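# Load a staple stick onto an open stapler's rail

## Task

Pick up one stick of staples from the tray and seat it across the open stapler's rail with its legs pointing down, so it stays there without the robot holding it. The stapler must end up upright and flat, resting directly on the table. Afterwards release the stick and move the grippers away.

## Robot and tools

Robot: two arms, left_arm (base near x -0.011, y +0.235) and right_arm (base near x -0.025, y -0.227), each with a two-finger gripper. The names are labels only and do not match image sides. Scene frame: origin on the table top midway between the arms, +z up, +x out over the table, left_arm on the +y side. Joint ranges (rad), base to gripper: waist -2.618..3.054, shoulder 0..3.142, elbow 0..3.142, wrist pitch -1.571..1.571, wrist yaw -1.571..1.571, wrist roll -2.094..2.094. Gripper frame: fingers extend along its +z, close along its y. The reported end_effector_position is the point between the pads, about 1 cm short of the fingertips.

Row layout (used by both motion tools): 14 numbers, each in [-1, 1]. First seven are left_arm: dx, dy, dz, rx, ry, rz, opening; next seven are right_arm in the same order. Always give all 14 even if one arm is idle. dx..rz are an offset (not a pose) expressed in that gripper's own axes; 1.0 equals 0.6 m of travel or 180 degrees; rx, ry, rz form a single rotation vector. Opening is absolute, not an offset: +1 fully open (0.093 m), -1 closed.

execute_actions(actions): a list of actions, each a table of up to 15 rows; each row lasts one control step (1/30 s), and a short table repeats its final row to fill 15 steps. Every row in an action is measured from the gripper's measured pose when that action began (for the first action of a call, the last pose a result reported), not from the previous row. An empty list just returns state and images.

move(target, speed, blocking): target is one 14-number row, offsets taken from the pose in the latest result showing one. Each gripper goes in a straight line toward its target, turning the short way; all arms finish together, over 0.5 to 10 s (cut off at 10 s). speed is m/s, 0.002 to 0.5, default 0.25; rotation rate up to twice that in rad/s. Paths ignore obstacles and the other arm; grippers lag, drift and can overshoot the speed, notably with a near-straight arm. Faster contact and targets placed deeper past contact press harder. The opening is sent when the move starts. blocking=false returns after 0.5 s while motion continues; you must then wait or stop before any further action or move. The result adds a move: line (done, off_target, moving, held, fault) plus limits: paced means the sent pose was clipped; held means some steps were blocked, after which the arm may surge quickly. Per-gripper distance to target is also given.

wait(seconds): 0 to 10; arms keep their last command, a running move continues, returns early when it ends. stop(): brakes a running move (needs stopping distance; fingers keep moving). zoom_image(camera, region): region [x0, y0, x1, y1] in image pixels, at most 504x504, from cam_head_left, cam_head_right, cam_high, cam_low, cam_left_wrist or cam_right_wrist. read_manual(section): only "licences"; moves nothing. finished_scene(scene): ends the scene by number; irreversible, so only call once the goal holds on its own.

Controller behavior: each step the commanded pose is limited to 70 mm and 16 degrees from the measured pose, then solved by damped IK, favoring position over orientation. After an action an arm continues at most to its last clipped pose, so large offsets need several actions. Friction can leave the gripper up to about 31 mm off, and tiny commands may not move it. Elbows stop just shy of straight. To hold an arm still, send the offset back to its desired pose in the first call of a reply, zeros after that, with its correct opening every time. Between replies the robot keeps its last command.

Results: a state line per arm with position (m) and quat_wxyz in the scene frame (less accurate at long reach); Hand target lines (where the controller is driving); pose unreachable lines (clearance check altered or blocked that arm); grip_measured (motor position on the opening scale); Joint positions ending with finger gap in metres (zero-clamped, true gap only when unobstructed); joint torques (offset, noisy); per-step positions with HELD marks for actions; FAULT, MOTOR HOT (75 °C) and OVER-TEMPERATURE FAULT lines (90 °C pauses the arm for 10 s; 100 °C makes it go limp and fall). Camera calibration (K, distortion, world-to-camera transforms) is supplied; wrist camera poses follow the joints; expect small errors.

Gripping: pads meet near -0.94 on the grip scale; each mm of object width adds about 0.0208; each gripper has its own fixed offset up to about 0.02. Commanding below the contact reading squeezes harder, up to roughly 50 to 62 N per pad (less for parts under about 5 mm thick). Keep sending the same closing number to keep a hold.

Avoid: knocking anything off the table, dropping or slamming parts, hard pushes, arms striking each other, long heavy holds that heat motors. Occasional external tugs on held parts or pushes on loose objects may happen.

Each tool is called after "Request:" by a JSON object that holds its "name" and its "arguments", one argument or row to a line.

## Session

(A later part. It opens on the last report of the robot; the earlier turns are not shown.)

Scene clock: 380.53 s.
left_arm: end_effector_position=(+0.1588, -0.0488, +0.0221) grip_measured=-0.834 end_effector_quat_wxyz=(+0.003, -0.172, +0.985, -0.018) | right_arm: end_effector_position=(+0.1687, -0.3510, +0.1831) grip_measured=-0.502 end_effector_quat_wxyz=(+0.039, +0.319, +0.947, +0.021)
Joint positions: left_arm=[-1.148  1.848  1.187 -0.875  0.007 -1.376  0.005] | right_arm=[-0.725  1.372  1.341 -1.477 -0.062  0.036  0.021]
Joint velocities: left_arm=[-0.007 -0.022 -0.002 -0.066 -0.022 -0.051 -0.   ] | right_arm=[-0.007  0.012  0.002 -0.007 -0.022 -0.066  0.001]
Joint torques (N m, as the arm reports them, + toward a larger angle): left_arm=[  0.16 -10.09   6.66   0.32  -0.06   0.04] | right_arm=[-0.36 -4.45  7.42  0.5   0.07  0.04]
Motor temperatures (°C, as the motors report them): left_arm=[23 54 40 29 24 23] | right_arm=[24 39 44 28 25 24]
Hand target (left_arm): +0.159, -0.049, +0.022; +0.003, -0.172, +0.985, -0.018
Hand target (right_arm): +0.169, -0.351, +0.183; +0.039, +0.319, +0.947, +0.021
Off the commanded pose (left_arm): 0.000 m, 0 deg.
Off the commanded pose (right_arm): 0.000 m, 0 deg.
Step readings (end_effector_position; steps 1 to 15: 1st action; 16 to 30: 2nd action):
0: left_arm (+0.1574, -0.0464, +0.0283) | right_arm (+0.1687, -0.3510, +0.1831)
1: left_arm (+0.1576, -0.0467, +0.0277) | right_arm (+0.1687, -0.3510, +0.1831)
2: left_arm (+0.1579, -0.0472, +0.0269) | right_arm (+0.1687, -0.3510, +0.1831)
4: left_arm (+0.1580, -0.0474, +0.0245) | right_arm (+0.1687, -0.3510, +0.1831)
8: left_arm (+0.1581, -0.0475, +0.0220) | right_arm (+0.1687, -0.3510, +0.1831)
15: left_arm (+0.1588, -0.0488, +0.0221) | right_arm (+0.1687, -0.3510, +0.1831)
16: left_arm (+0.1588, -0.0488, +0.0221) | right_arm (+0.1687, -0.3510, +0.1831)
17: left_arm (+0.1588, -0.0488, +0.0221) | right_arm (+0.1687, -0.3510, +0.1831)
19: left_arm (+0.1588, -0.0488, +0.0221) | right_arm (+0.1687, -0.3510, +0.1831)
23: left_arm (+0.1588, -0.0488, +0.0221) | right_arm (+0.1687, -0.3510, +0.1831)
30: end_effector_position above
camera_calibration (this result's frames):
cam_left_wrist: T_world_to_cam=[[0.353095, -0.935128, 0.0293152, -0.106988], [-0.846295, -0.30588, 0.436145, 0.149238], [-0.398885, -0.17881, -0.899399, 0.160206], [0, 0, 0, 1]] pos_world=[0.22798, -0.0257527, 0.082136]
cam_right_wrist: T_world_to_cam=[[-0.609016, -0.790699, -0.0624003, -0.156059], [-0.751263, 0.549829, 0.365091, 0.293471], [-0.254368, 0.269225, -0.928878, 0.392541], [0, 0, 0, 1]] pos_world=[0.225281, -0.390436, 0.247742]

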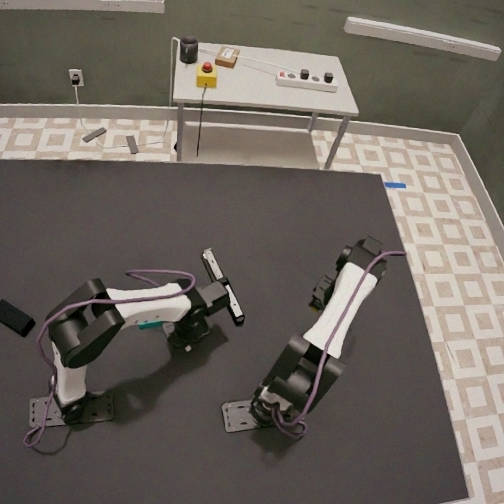

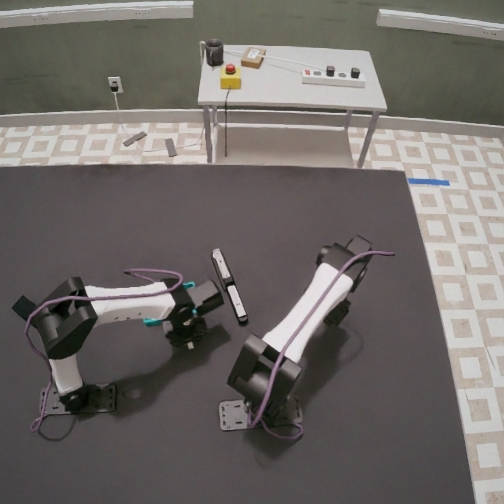

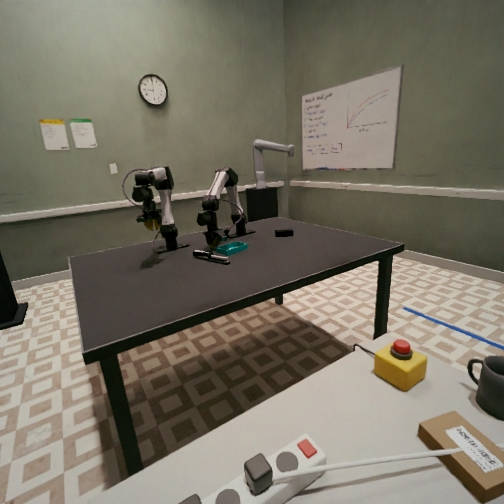

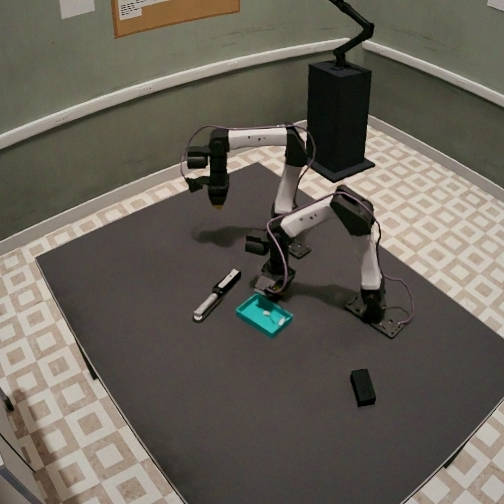

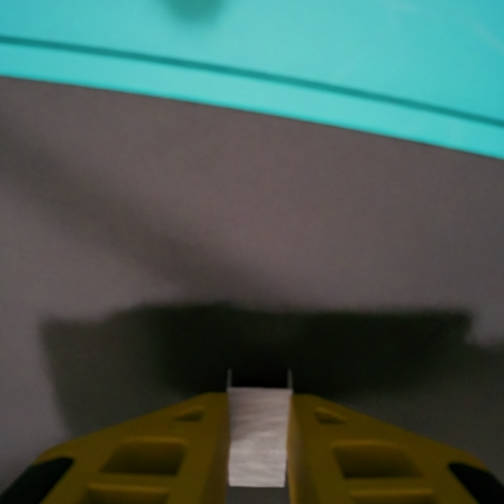

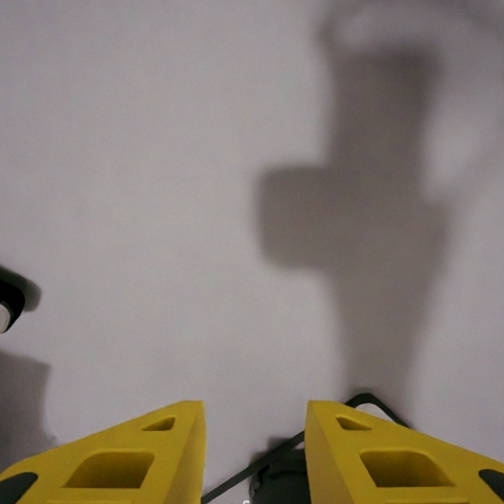

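Request:
{"name": "execute_actions", "arguments": {
  "actions": [
    [[0,0,0.006,0,0,0,-0.85,0,0,0,0,0,0,-0.5]],
    [[0,0,0,0,0,0,-0.72,0,0,0,0,0,0,-0.5]],
    [[0,0,0,0,0,0,-0.55,0,0,0,0,0,0,-0.5]]
  ]
}}

Request:
{"name": "move", "arguments": {
  "target": [0,0,-0.16,0,0,0,-0.55,0,0,0,0,0,0,-0.5],
  "speed": 0.12
}}

Request:
{"name": "move", "arguments": {
  "target": [0.05,0.65,-0.1,0,0,0.3,-0.55,0,0,0,0,0,0,-0.5]
}}

Scene clock: 389.43 s.
left_arm: end_effector_position=(+0.1593, -0.0495, +0.0221) grip_measured=-0.552 end_effector_quat_wxyz=(+0.004, -0.172, +0.985, -0.019) | right_arm: end_effector_position=(+0.1687, -0.3510, +0.1831) grip_measured=-0.502 end_effector_quat_wxyz=(+0.039, +0.319, +0.947, +0.021)
Joint positions: left_arm=[-1.148  1.848  1.187 -0.871  0.007 -1.376  0.019] | right_arm=[-0.725  1.372  1.341 -1.477 -0.062  0.036  0.021]
Joint velocities: left_arm=[-0.017 -0.007 -0.007 -0.037 -0.11  -0.022 -0.   ] | right_arm=[ 0.012  0.007 -0.002 -0.022 -0.037  0.022 -0.001]
Joint torques (N m, as the arm reports them, + toward a larger angle): left_arm=[  0.02 -10.05   6.71   0.35  -0.06   0.06] | right_arm=[-0.32 -4.46  7.59  0.49  0.03  0.07]
Motor temperatures (°C, as the motors report them): left_arm=[23 52 39 28 24 23] | right_arm=[24 39 44 28 25 24]
Hand target (left_arm): +0.159, -0.049, +0.022; +0.004, -0.172, +0.985, -0.019
Hand target (right_arm): +0.169, -0.351, +0.183; +0.039, +0.319, +0.947, +0.021
Off the commanded pose (left_arm): 0.000 m, 0 deg.
Off the commanded pose (right_arm): 0.000 m, 0 deg.
Step readings (end_effector_position; steps 1 to 15: 1st action; 16 to 30: 2nd action; 31 to 45: 3rd action):
0: left_arm (+0.1588, -0.0488, +0.0221) | right_arm (+0.1687, -0.3510, +0.1831)
1: left_arm (+0.1589, -0.0488, +0.0221) | right_arm (+0.1687, -0.3510, +0.1831)
2: left_arm (+0.1589, -0.0489, +0.0221) | right_arm (+0.1687, -0.3510, +0.1831)
4: left_arm (+0.1591, -0.0492, +0.0221) | right_arm (+0.1687, -0.3510, +0.1831)
8: left_arm (+0.1592, -0.0494, +0.0221) | right_arm (+0.1687, -0.3510, +0.1831)
15: left_arm (+0.1593, -0.0495, +0.0221) | right_arm (+0.1687, -0.3510, +0.1831)
16: left_arm (+0.1593, -0.0495, +0.0221) | right_arm (+0.1687, -0.3510, +0.1831)
17: left_arm (+0.1593, -0.0495, +0.0221) | right_arm (+0.1687, -0.3510, +0.1831)
19: left_arm (+0.1593, -0.0495, +0.0221) | right_arm (+0.1687, -0.3510, +0.1831)
23: left_arm (+0.1593, -0.0495, +0.0221) | right_arm (+0.1687, -0.3510, +0.1831)
30: left_arm (+0.1593, -0.0495, +0.0221) | right_arm (+0.1687, -0.3510, +0.1831)
31: left_arm (+0.1593, -0.0495, +0.0221) | right_arm (+0.1687, -0.3510, +0.1831)
32: left_arm (+0.1593, -0.0495, +0.0221) | right_arm (+0.1687, -0.3510, +0.1831)
34: left_arm (+0.1593, -0.0495, +0.0221) | right_arm (+0.1687, -0.3510, +0.1831)
38: left_arm (+0.1593, -0.0495, +0.0221) | right_arm (+0.1687, -0.3510, +0.1831)
45: end_effector_position above
camera_calibration (this result's frames):
cam_left_wrist: T_world_to_cam=[[0.35304, -0.935037, 0.0326909, -0.107868], [-0.847066, -0.304597, 0.435544, 0.149569], [-0.397292, -0.181456, -0.899573, 0.159896], [0, 0, 0, 1]] pos_world=[0.228302, -0.0262886, 0.0822209]
cam_right_wrist: T_world_to_cam=[[-0.609016, -0.790699, -0.0624003, -0.156059], [-0.751263, 0.549829, 0.365091, 0.293471], [-0.254368, 0.269225, -0.928878, 0.392541], [0, 0, 0, 1]] pos_world=[0.225281, -0.390436, 0.247742]

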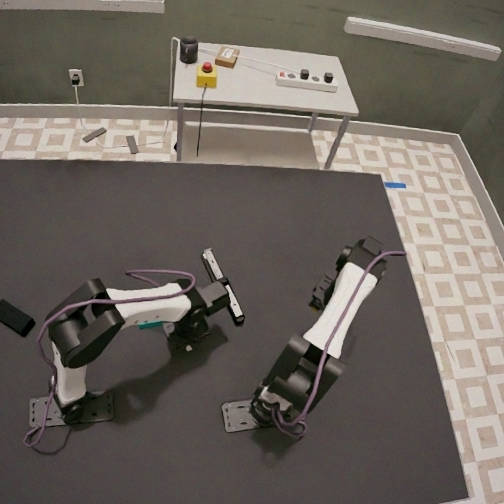

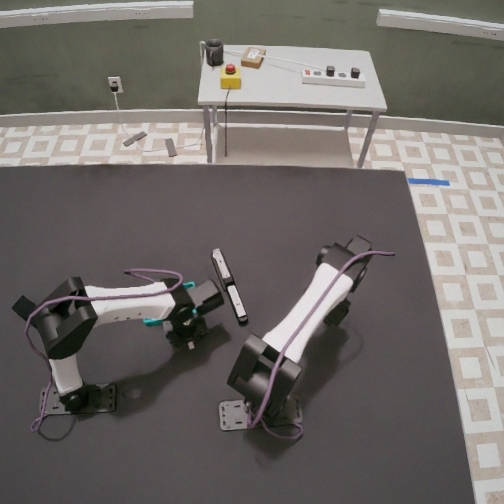

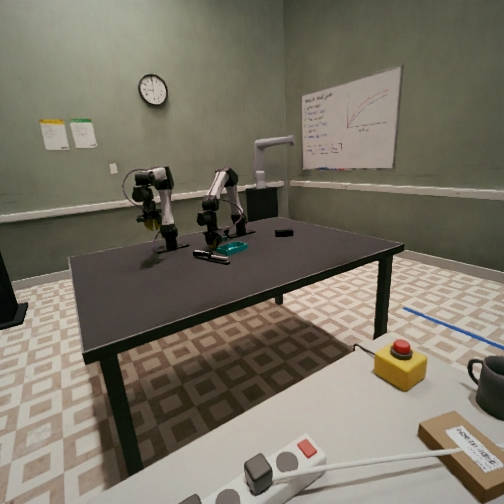

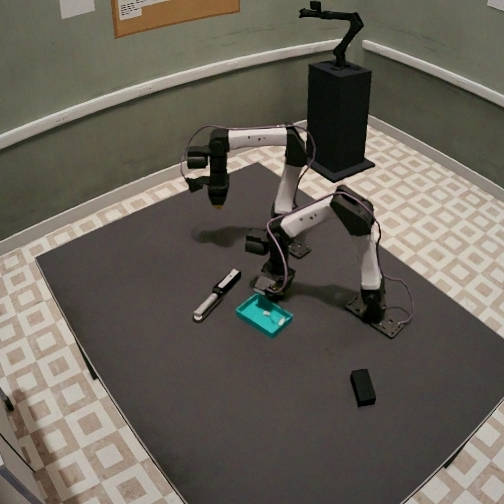

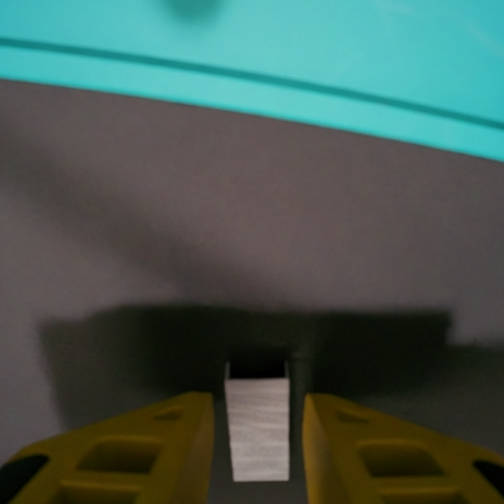

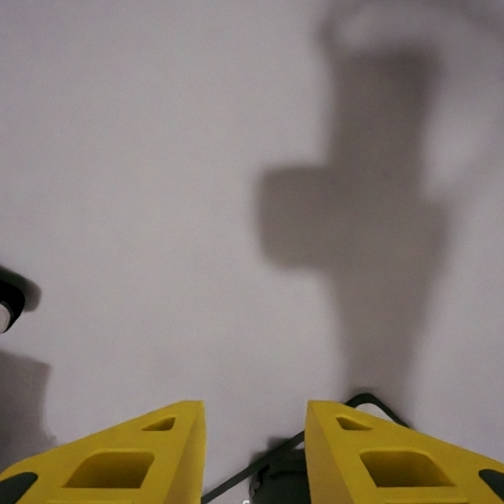

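Scene clock: 390.83 s.
left_arm: end_effector_position=(+0.1569, -0.0455, +0.1119) grip_measured=-0.552 end_effector_quat_wxyz=(+0.001, -0.173, +0.985, -0.013) | right_arm: end_effector_position=(+0.1687, -0.3510, +0.1831) grip_measured=-0.502 end_effector_quat_wxyz=(+0.039, +0.319, +0.947, +0.021)
Joint positions: left_arm=[-1.148  1.758  1.444 -1.231  0.007 -1.376  0.019] | right_arm=[-0.725  1.372  1.341 -1.477 -0.062  0.036  0.021]
Joint velocities: left_arm=[ 0.002 -0.022  0.007 -0.051  0.066 -0.037 -0.001] | right_arm=[-0.007 -0.017 -0.007 -0.022  0.022  0.081 -0.001]
Joint torques (N m, as the arm reports them, + toward a larger angle): left_arm=[  0.17 -10.45   8.66   0.22  -0.05   0.05] | right_arm=[-0.29 -4.31  7.55  0.49  0.09  0.05]
Motor temperatures (°C, as the motors report them): left_arm=[23 52 39 28 24 23] | right_arm=[24 39 44 28 25 24]
Hand target (left_arm): +0.158, -0.046, +0.118; +0.004, -0.172, +0.985, -0.019
Hand target (right_arm): +0.169, -0.351, +0.183; +0.039, +0.319, +0.947, +0.021
Off the commanded pose (left_arm): 0.006 m, 1 deg.
Off the commanded pose (right_arm): 0.000 m, 0 deg.
move: done
camera_calibration (this result's frames):
cam_left_wrist: T_world_to_cam=[[0.353208, -0.935316, 0.0206867, -0.104941], [-0.844318, -0.309164, 0.437658, 0.108758], [-0.402953, -0.17205, -0.898904, 0.241707], [0, 0, 0, 1]] pos_world=[0.226289, -0.0229428, 0.171843]
cam_right_wrist: T_world_to_cam=[[-0.609016, -0.790699, -0.0624003, -0.156059], [-0.751263, 0.549829, 0.365091, 0.293471], [-0.254368, 0.269225, -0.928878, 0.392541], [0, 0, 0, 1]] pos_world=[0.225281, -0.390436, 0.247742]

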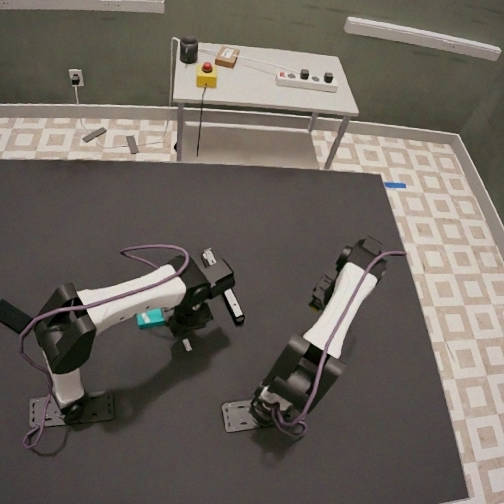

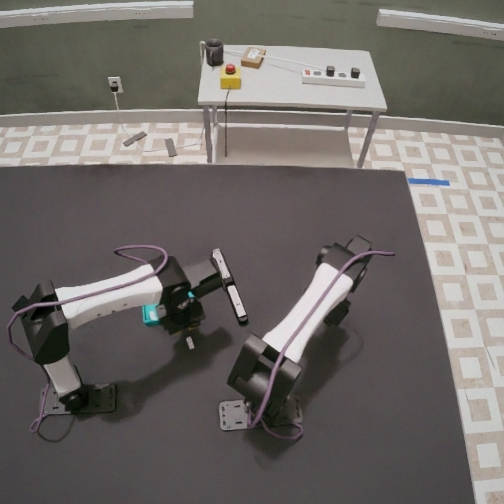

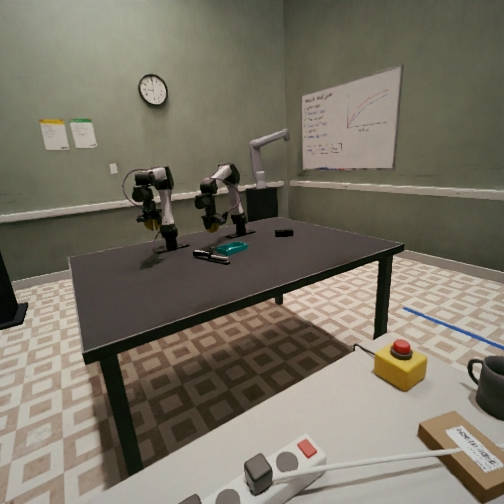

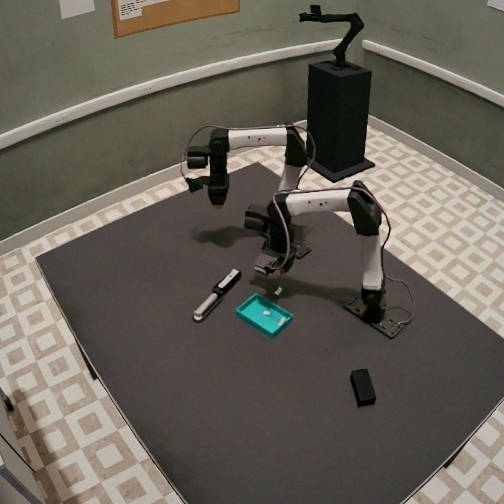

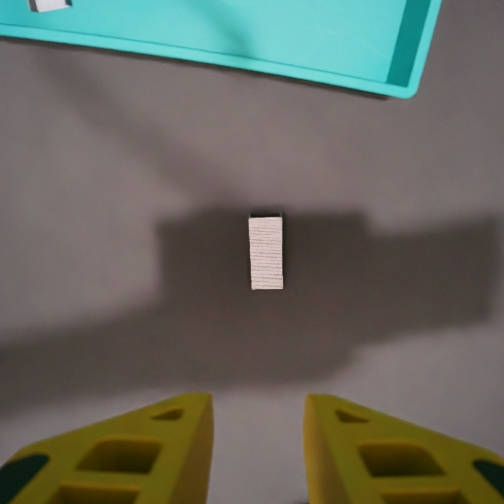

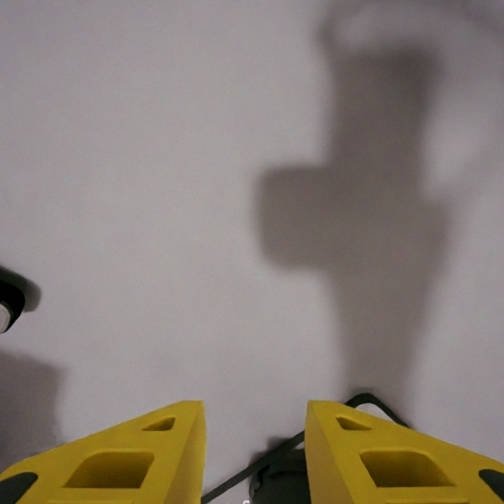

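Scene clock: 394.93 s.
left_arm: end_effector_position=(-0.0020, +0.3185, +0.1643) grip_measured=-0.552 end_effector_quat_wxyz=(-0.039, +0.285, +0.936, +0.202) | right_arm: end_effector_position=(+0.1687, -0.3510, +0.1831) grip_measured=-0.502 end_effector_quat_wxyz=(+0.039, +0.319, +0.947, +0.021)
Joint positions: left_arm=[ 1.344  0.474  0.882 -1.565 -0.001  2.054  0.019] | right_arm=[-0.725  1.372  1.341 -1.477 -0.062  0.036  0.021]
Joint velocities: left_arm=[-0.007  0.002  0.002 -0.022 -0.037 -0.022 -0.   ] | right_arm=[-0.007  0.007 -0.012 -0.037  0.007 -0.007 -0.001]
Joint torques (N m, as the arm reports them, + toward a larger angle): left_arm=[1.19 4.43 7.98 1.01 0.1  0.11] | right_arm=[-0.31 -4.29  7.6   0.51  0.09  0.02]
Motor temperatures (°C, as the motors report them): left_arm=[23 50 39 29 24 23] | right_arm=[24 39 44 28 25 24]
Hand target (left_arm): -0.002, +0.319, +0.168; -0.038, +0.286, +0.936, +0.203
Hand target (right_arm): +0.169, -0.351, +0.183; +0.039, +0.319, +0.947, +0.021
Off the commanded pose (left_arm): 0.007 m, 25 deg; orientation clipped at the last step of the last action.
Off the commanded pose (right_arm): 0.000 m, 0 deg.
joint sent to its limit (left arm) — the command would take joint 4 (wrist pitch) past its lower limit, so that joint was sent only as far as its limit.
move: off_target (left_arm); limits=paced
camera_calibration (this result's frames):
cam_left_wrist: T_world_to_cam=[[-0.536773, -0.761332, -0.363659, 0.296522], [-0.7781, 0.280019, 0.562272, -0.143724], [-0.326245, 0.584776, -0.742699, 0.0208059], [0, 0, 0, 1]] pos_world=[0.0541213, 0.25383, 0.204097]
cam_right_wrist: T_world_to_cam=[[-0.609016, -0.790699, -0.0624003, -0.156059], [-0.751263, 0.549829, 0.365091, 0.293471], [-0.254368, 0.269225, -0.928878, 0.392541], [0, 0, 0, 1]] pos_world=[0.225281, -0.390436, 0.247742]

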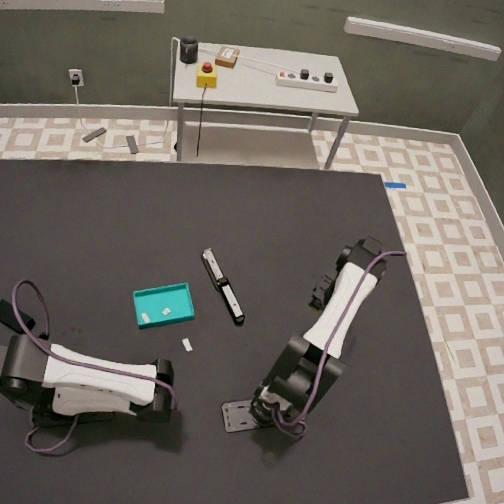

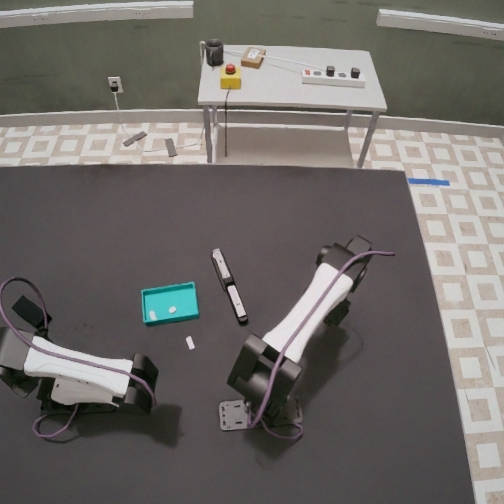

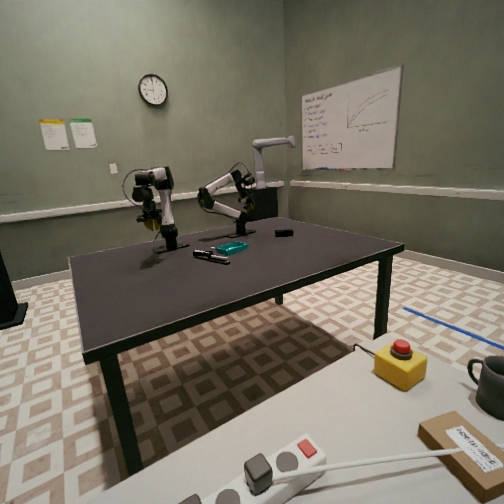

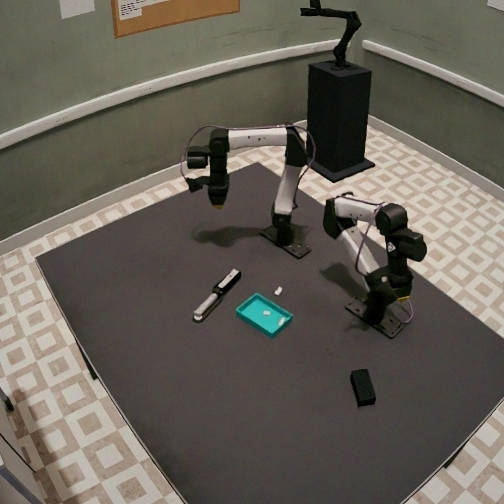

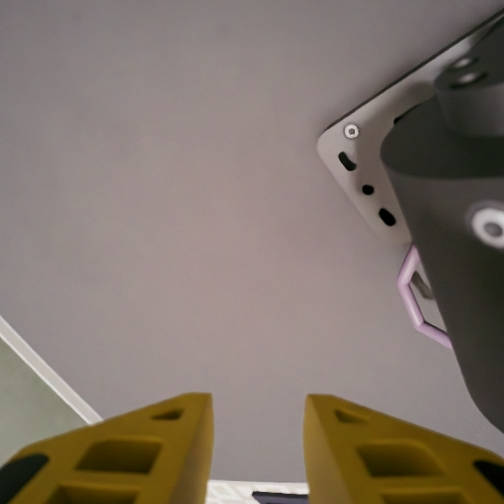

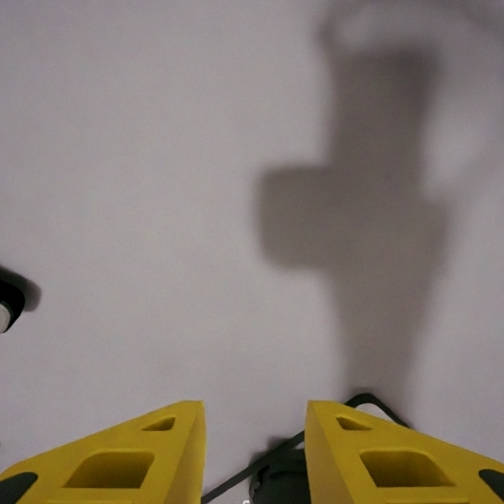

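Request:
{"name": "execute_actions", "arguments": {
  "actions": []
}}

Scene clock: 423.00 s.
left_arm: end_effector_position=(-0.0019, +0.3185, +0.1643) grip_measured=-0.552 end_effector_quat_wxyz=(-0.039, +0.287, +0.936, +0.201) | right_arm: end_effector_position=(+0.1687, -0.3510, +0.1831) grip_measured=-0.502 end_effector_quat_wxyz=(+0.039, +0.319, +0.947, +0.021)
Joint positions: left_arm=[ 1.344  0.474  0.882 -1.565 -0.001  2.058  0.019] | right_arm=[-0.725  1.372  1.341 -1.477 -0.062  0.036  0.021]
Joint velocities: left_arm=[ 0.007  0.017 -0.002 -0.022 -0.022  0.051  0.   ] | right_arm=[-0.002  0.007  0.002 -0.051  0.11  -0.007  0.   ]
Joint torques (N m, as the arm reports them, + toward a larger angle): left_arm=[1.22 4.34 7.91 1.   0.1  0.11] | right_arm=[-0.33 -4.38  7.47  0.52  0.04  0.05]
Motor temperatures (°C, as the motors report them): left_arm=[23 43 40 29 24 23] | right_arm=[24 38 45 28 25 24]
Hand target (left_arm): -0.002, +0.319, +0.168; -0.038, +0.286, +0.936, +0.203
Hand target (right_arm): +0.169, -0.351, +0.183; +0.039, +0.319, +0.947, +0.021
Off the commanded pose (left_arm): 0.007 m, 25 deg; orientation clipped at the last step of the last action.
Off the commanded pose (right_arm): 0.000 m, 0 deg.
camera_calibration (this result's frames):
cam_left_wrist: T_world_to_cam=[[-0.539973, -0.759324, -0.36312, 0.295816], [-0.776412, 0.282784, 0.563222, -0.144705], [-0.324983, 0.586055, -0.742244, 0.0203508], [0, 0, 0, 1]] pos_world=[0.0539957, 0.253614, 0.204023]
cam_right_wrist: T_world_to_cam=[[-0.609016, -0.790699, -0.0624003, -0.156059], [-0.751263, 0.549829, 0.365091, 0.293471], [-0.254368, 0.269225, -0.928878, 0.392541], [0, 0, 0, 1]] pos_world=[0.225281, -0.390436, 0.247742]

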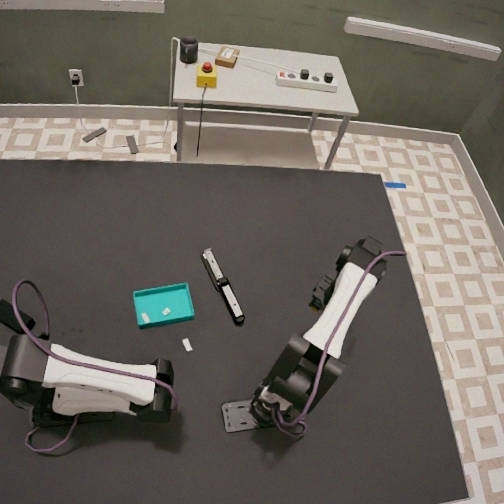

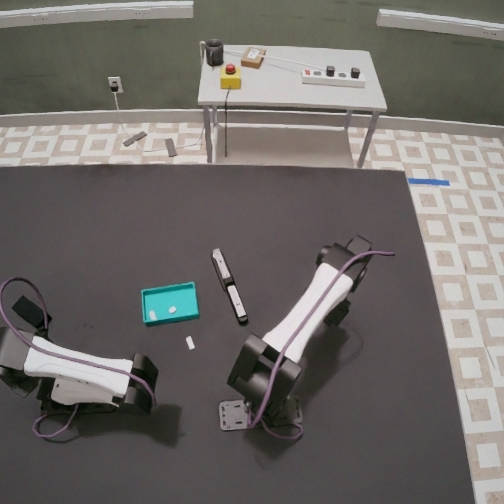

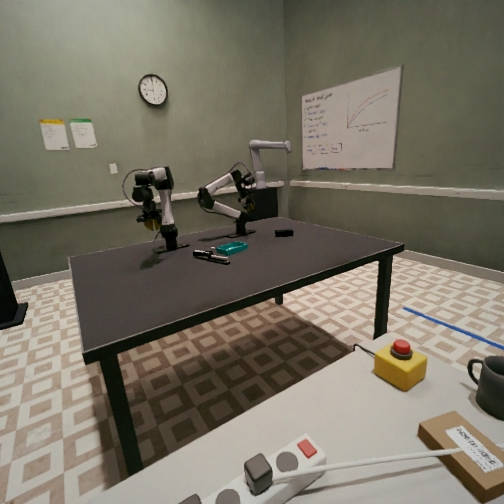

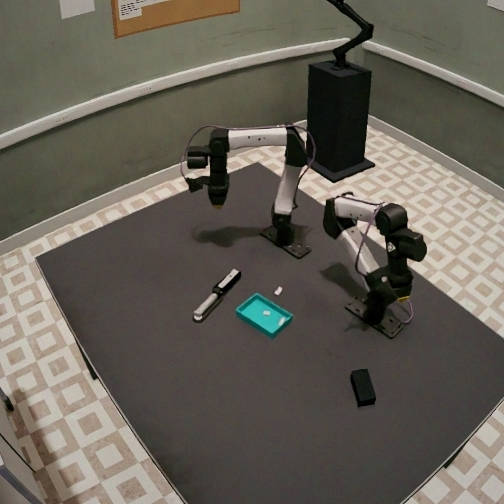

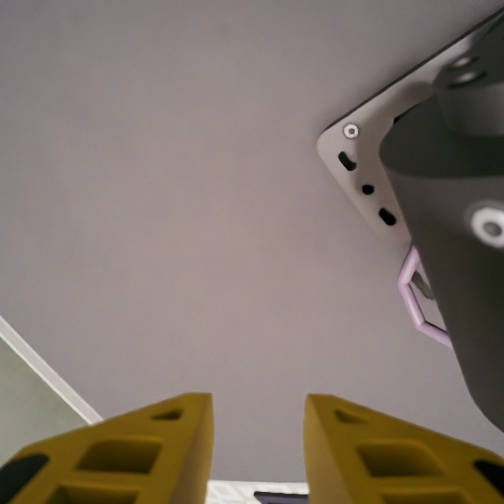

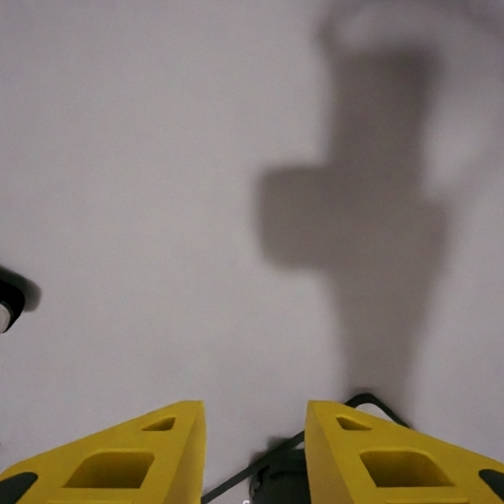

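Request:
{"name": "move", "arguments": {
  "target": [0,0,0,0,0,0,-0.55,0.325,0.405,0.09,0,0.02,-0.317,-0.5]
}}

Scene clock: 432.03 s.
left_arm: end_effector_position=(-0.0019, +0.3185, +0.1643) grip_measured=-0.552 end_effector_quat_wxyz=(-0.039, +0.287, +0.936, +0.201) | right_arm: end_effector_position=(+0.1641, -0.0425, +0.1365) grip_measured=-0.502 end_effector_quat_wxyz=(+0.011, -0.172, +0.985, +0.020)
Joint positions: left_arm=[ 1.344  0.474  0.882 -1.565 -0.001  2.058  0.019] | right_arm=[ 0.652  1.501  1.268 -1.297 -0.021  0.414  0.021]
Joint velocities: left_arm=[-0.007 -0.012 -0.012  0.051  0.007  0.007 -0.001] | right_arm=[-0.022 -0.017 -0.002 -0.037 -0.081 -0.037  0.001]
Joint torques (N m, as the arm reports them, + toward a larger angle): left_arm=[0.11 3.52 6.6  1.03 0.07 0.03] | right_arm=[-0.05 -4.76  9.22  0.57  0.27  0.1 ]
Motor temperatures (°C, as the motors report them): left_arm=[23 41 40 29 24 23] | right_arm=[24 38 45 28 25 24]
Hand target (left_arm): -0.002, +0.319, +0.164; -0.039, +0.287, +0.936, +0.201
Hand target (right_arm): +0.170, -0.038, +0.138; +0.020, -0.172, +0.985, +0.018
Off the commanded pose (left_arm): 0.000 m, 0 deg.
Off the commanded pose (right_arm): 0.005 m, 1 deg.
move: done
camera_calibration (this result's frames):
cam_left_wrist: T_world_to_cam=[[-0.539973, -0.759324, -0.36312, 0.295816], [-0.776412, 0.282784, 0.563222, -0.144705], [-0.324983, 0.586055, -0.742244, 0.0203508], [0, 0, 0, 1]] pos_world=[0.0539957, 0.253614, 0.204023]
cam_right_wrist: T_world_to_cam=[[0.332841, -0.942365, -0.0341335, -0.0826849], [-0.861704, -0.318654, 0.394875, 0.114486], [-0.382993, -0.102018, -0.9181, 0.26885], [0, 0, 0, 1]] pos_world=[0.229141, -0.0140106, 0.198801]

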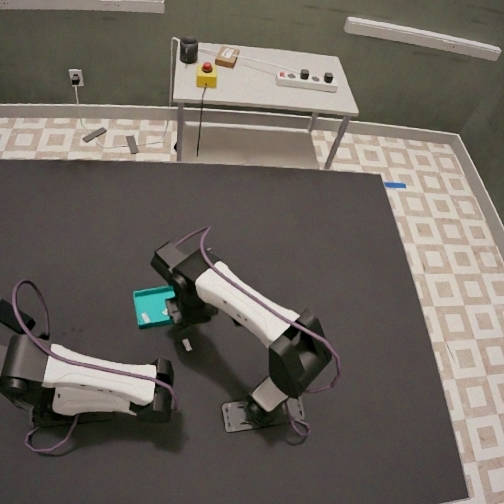

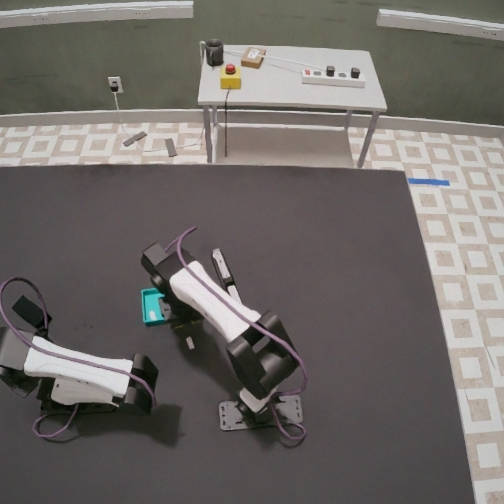

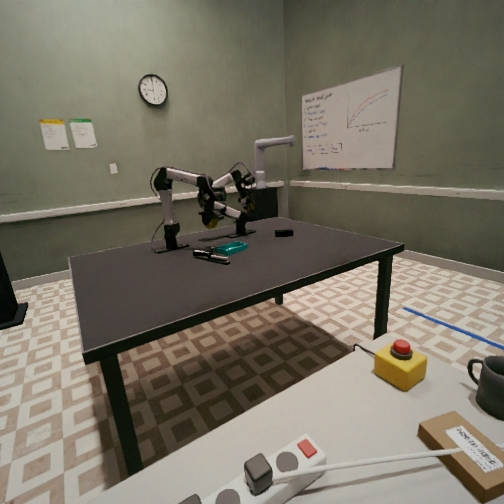

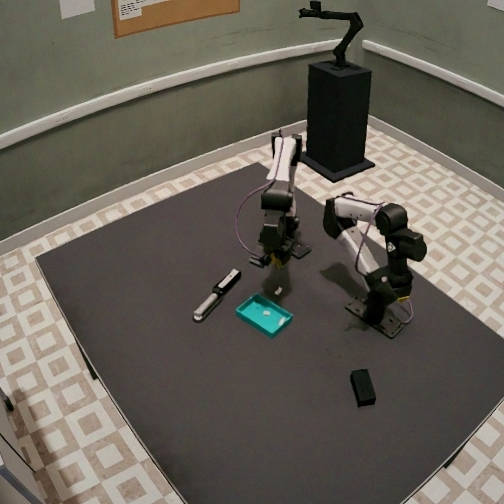

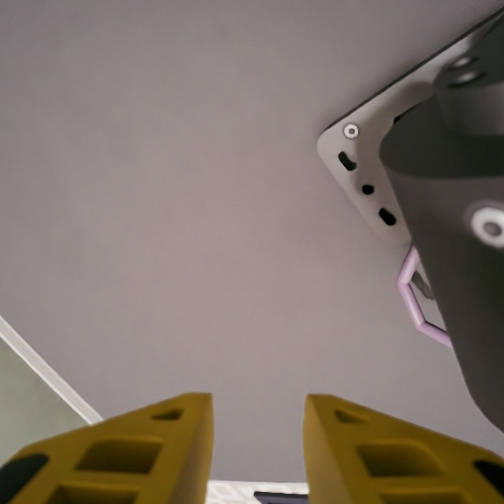

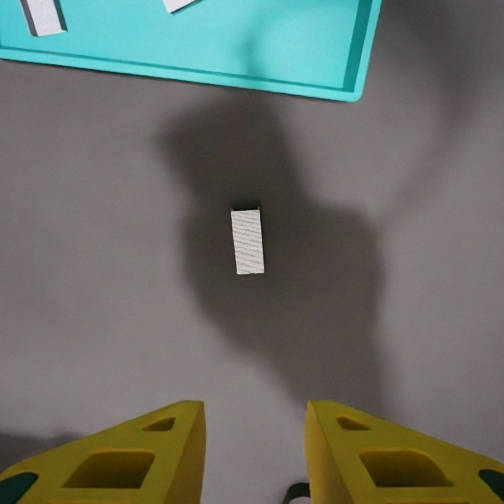

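Request:
{"name": "move", "arguments": {
  "target": [0,0,0,0,0,0,-0.55,0.008,0.006,0.135,0.011,0.009,-0.018,-0.5],
  "speed": 0.15
}}

Scene clock: 451.00 s.
left_arm: end_effector_position=(-0.0019, +0.3185, +0.1643) grip_measured=-0.552 end_effector_quat_wxyz=(-0.039, +0.287, +0.936, +0.201) | right_arm: end_effector_position=(+0.1616, -0.0340, +0.0633) grip_measured=-0.502 end_effector_quat_wxyz=(+0.004, -0.192, +0.981, +0.011)
Joint positions: left_arm=[ 1.344  0.474  0.882 -1.565 -0.001  2.058  0.019] | right_arm=[ 0.686  1.576  1.047 -1.022 -0.013  0.407  0.021]
Joint velocities: left_arm=[ 0.012 -0.012 -0.012  0.022  0.022 -0.007 -0.   ] | right_arm=[ 0.017  0.002 -0.002 -0.007  0.051 -0.095  0.001]
Joint torques (N m, as the arm reports them, + toward a larger angle): left_arm=[0.12 3.48 6.54 1.04 0.03 0.02] | right_arm=[ 0.25 -5.24  5.65  0.54  0.23 -0.06]
Motor temperatures (°C, as the motors report them): left_arm=[23 39 39 29 24 23] | right_arm=[24 38 46 28 25 24]
Hand target (left_arm): -0.002, +0.319, +0.164; -0.039, +0.287, +0.936, +0.201
Hand target (right_arm): +0.160, -0.036, +0.056; +0.000, -0.200, +0.980, +0.001
Off the commanded pose (left_arm): 0.000 m, 0 deg.
Off the commanded pose (right_arm): 0.009 m, 2 deg.
move: done
camera_calibration (this result's frames):
cam_left_wrist: T_world_to_cam=[[-0.539973, -0.759324, -0.36312, 0.295816], [-0.776412, 0.282784, 0.563222, -0.144705], [-0.324983, 0.586055, -0.742244, 0.0203508], [0, 0, 0, 1]] pos_world=[0.0539957, 0.253614, 0.204023]
cam_right_wrist: T_world_to_cam=[[0.370566, -0.928621, -0.0185289, -0.0830242], [-0.844452, -0.345152, 0.409598, 0.13936], [-0.386757, -0.136136, -0.912078, 0.20065], [0, 0, 0, 1]] pos_world=[0.226052, -0.0016817, 0.124389]

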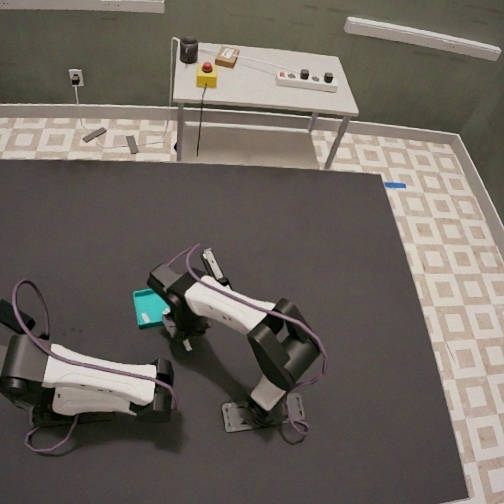

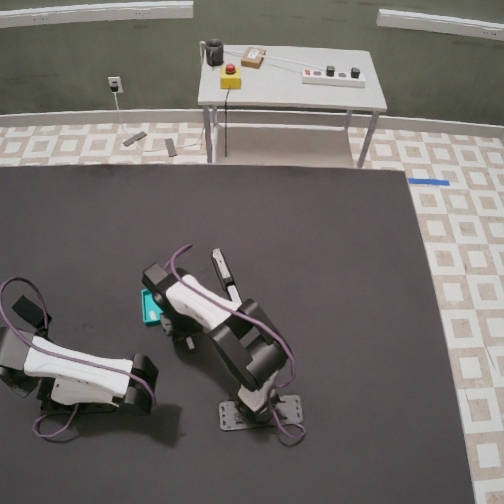

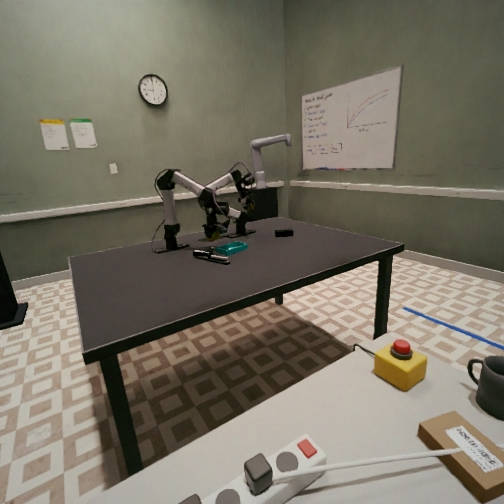

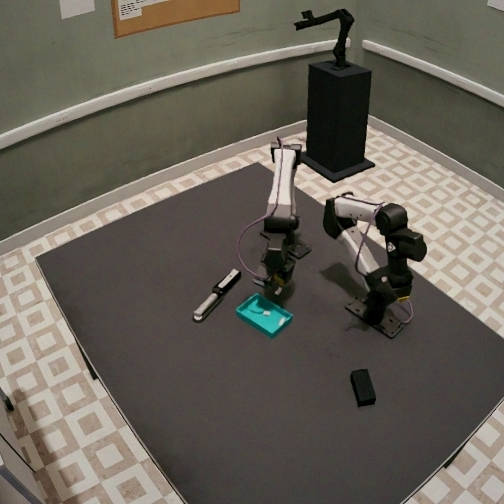

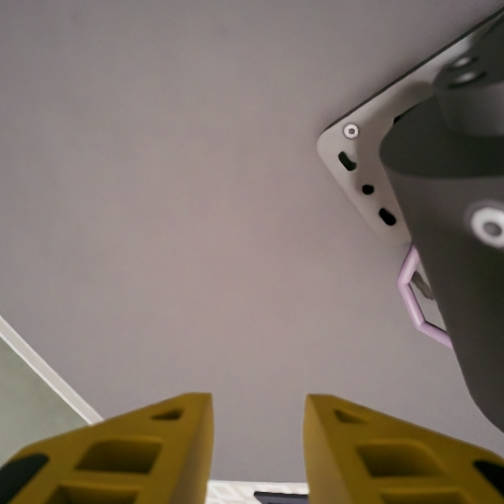

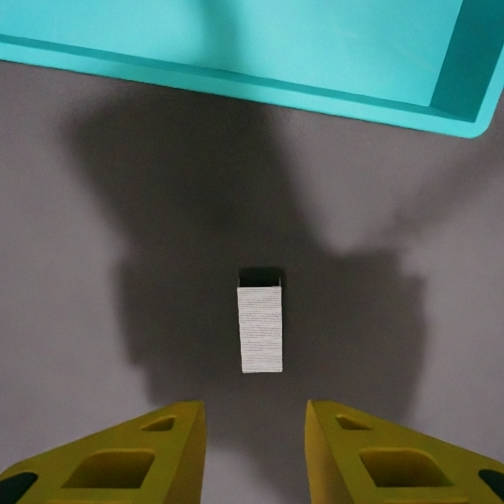

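Request:
{"name": "move", "arguments": {
  "target": [0,0,0,0,0,0,-0.55,0.01,-0.002,0.062,0.004,0.007,-0.012,-0.5],
  "speed": 0.08
}}

Request:
{"name": "zoom_image", "arguments": {
  "camera": "cam_right_wrist",
  "region": [0,0,504,504]
}}

Scene clock: 470.13 s.
left_arm: end_effector_position=(-0.0019, +0.3185, +0.1643) grip_measured=-0.552 end_effector_quat_wxyz=(-0.039, +0.287, +0.936, +0.201) | right_arm: end_effector_position=(+0.1613, -0.0344, +0.0342) grip_measured=-0.502 end_effector_quat_wxyz=(+0.003, -0.202, +0.979, +0.010)
Joint positions: left_arm=[ 1.344  0.474  0.882 -1.565 -0.001  2.058  0.019] | right_arm=[ 0.686  1.618  0.967 -0.905 -0.013  0.387  0.021]
Joint velocities: left_arm=[-0.012  0.012 -0.012 -0.037 -0.037 -0.007 -0.   ] | right_arm=[-0.007 -0.007  0.007 -0.037  0.007  0.022 -0.001]
Joint torques (N m, as the arm reports them, + toward a larger angle): left_arm=[0.13 3.43 6.55 1.05 0.03 0.02] | right_arm=[ 0.45 -5.25  5.23  0.47  0.16 -0.04]
Motor temperatures (°C, as the motors report them): left_arm=[23 37 39 29 24 23] | right_arm=[24 38 44 28 25 24]
Hand target (left_arm): -0.002, +0.319, +0.164; -0.039, +0.287, +0.936, +0.201
Hand target (right_arm): +0.157, -0.036, +0.026; -0.005, -0.211, +0.977, +0.003
Off the commanded pose (left_arm): 0.000 m, 0 deg.
Off the commanded pose (right_arm): 0.010 m, 2 deg.
move: done
camera_calibration (this result's frames):
cam_left_wrist: T_world_to_cam=[[-0.539973, -0.759324, -0.36312, 0.295816], [-0.776412, 0.282784, 0.563222, -0.144705], [-0.324983, 0.586055, -0.742244, 0.0203508], [0, 0, 0, 1]] pos_world=[0.0539957, 0.253614, 0.204023]
cam_right_wrist: T_world_to_cam=[[0.388865, -0.921144, -0.0166692, -0.0865288], [-0.836422, -0.360569, 0.412781, 0.148881], [-0.386241, -0.146574, -0.910678, 0.173489], [0, 0, 0, 1]] pos_world=[0.225184, -0.000594559, 0.095095]

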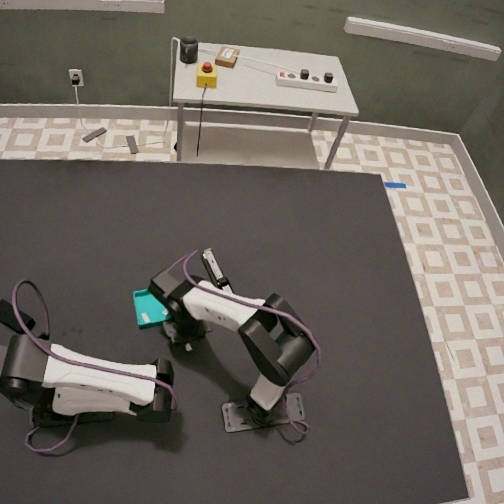

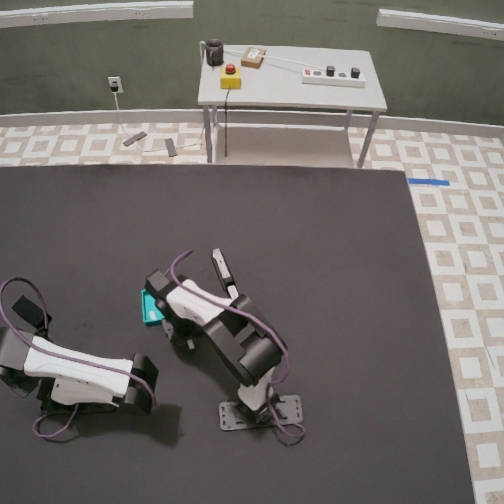

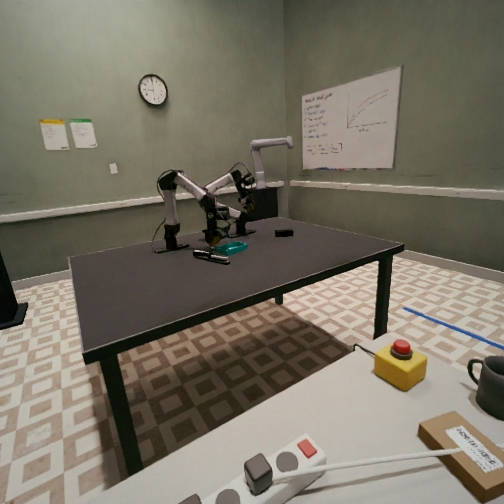

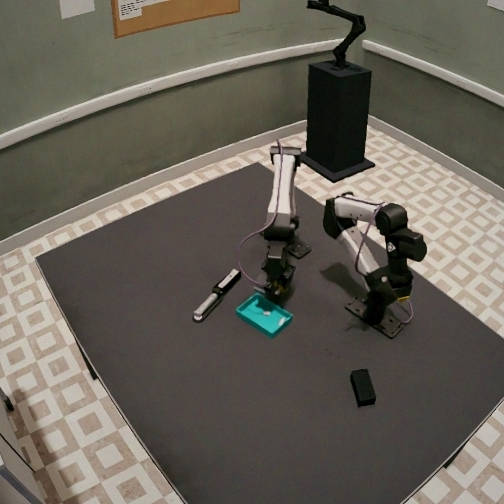

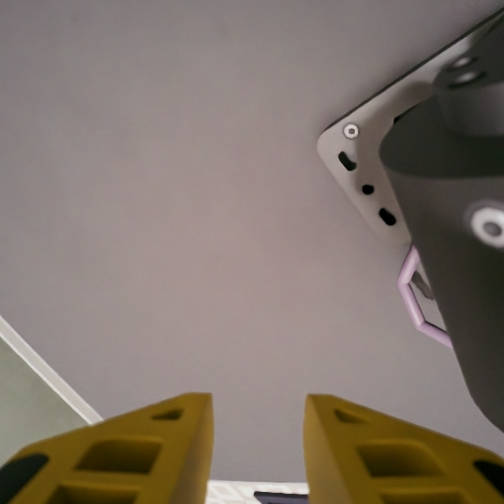

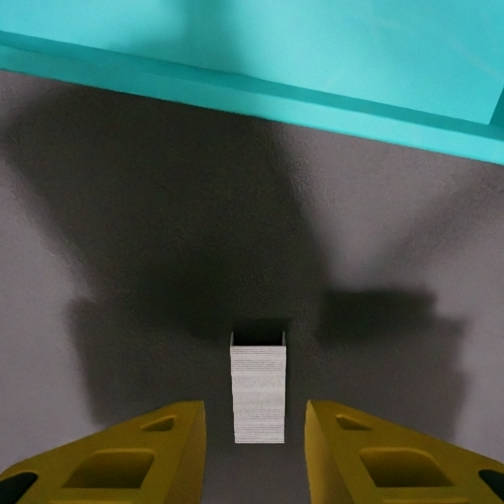

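Region (0, 0, 504, 504) of cam_right_wrist's 504x504 image, scaled by 1.000.

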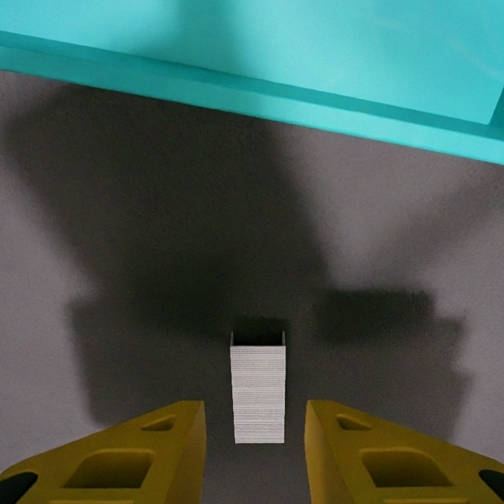

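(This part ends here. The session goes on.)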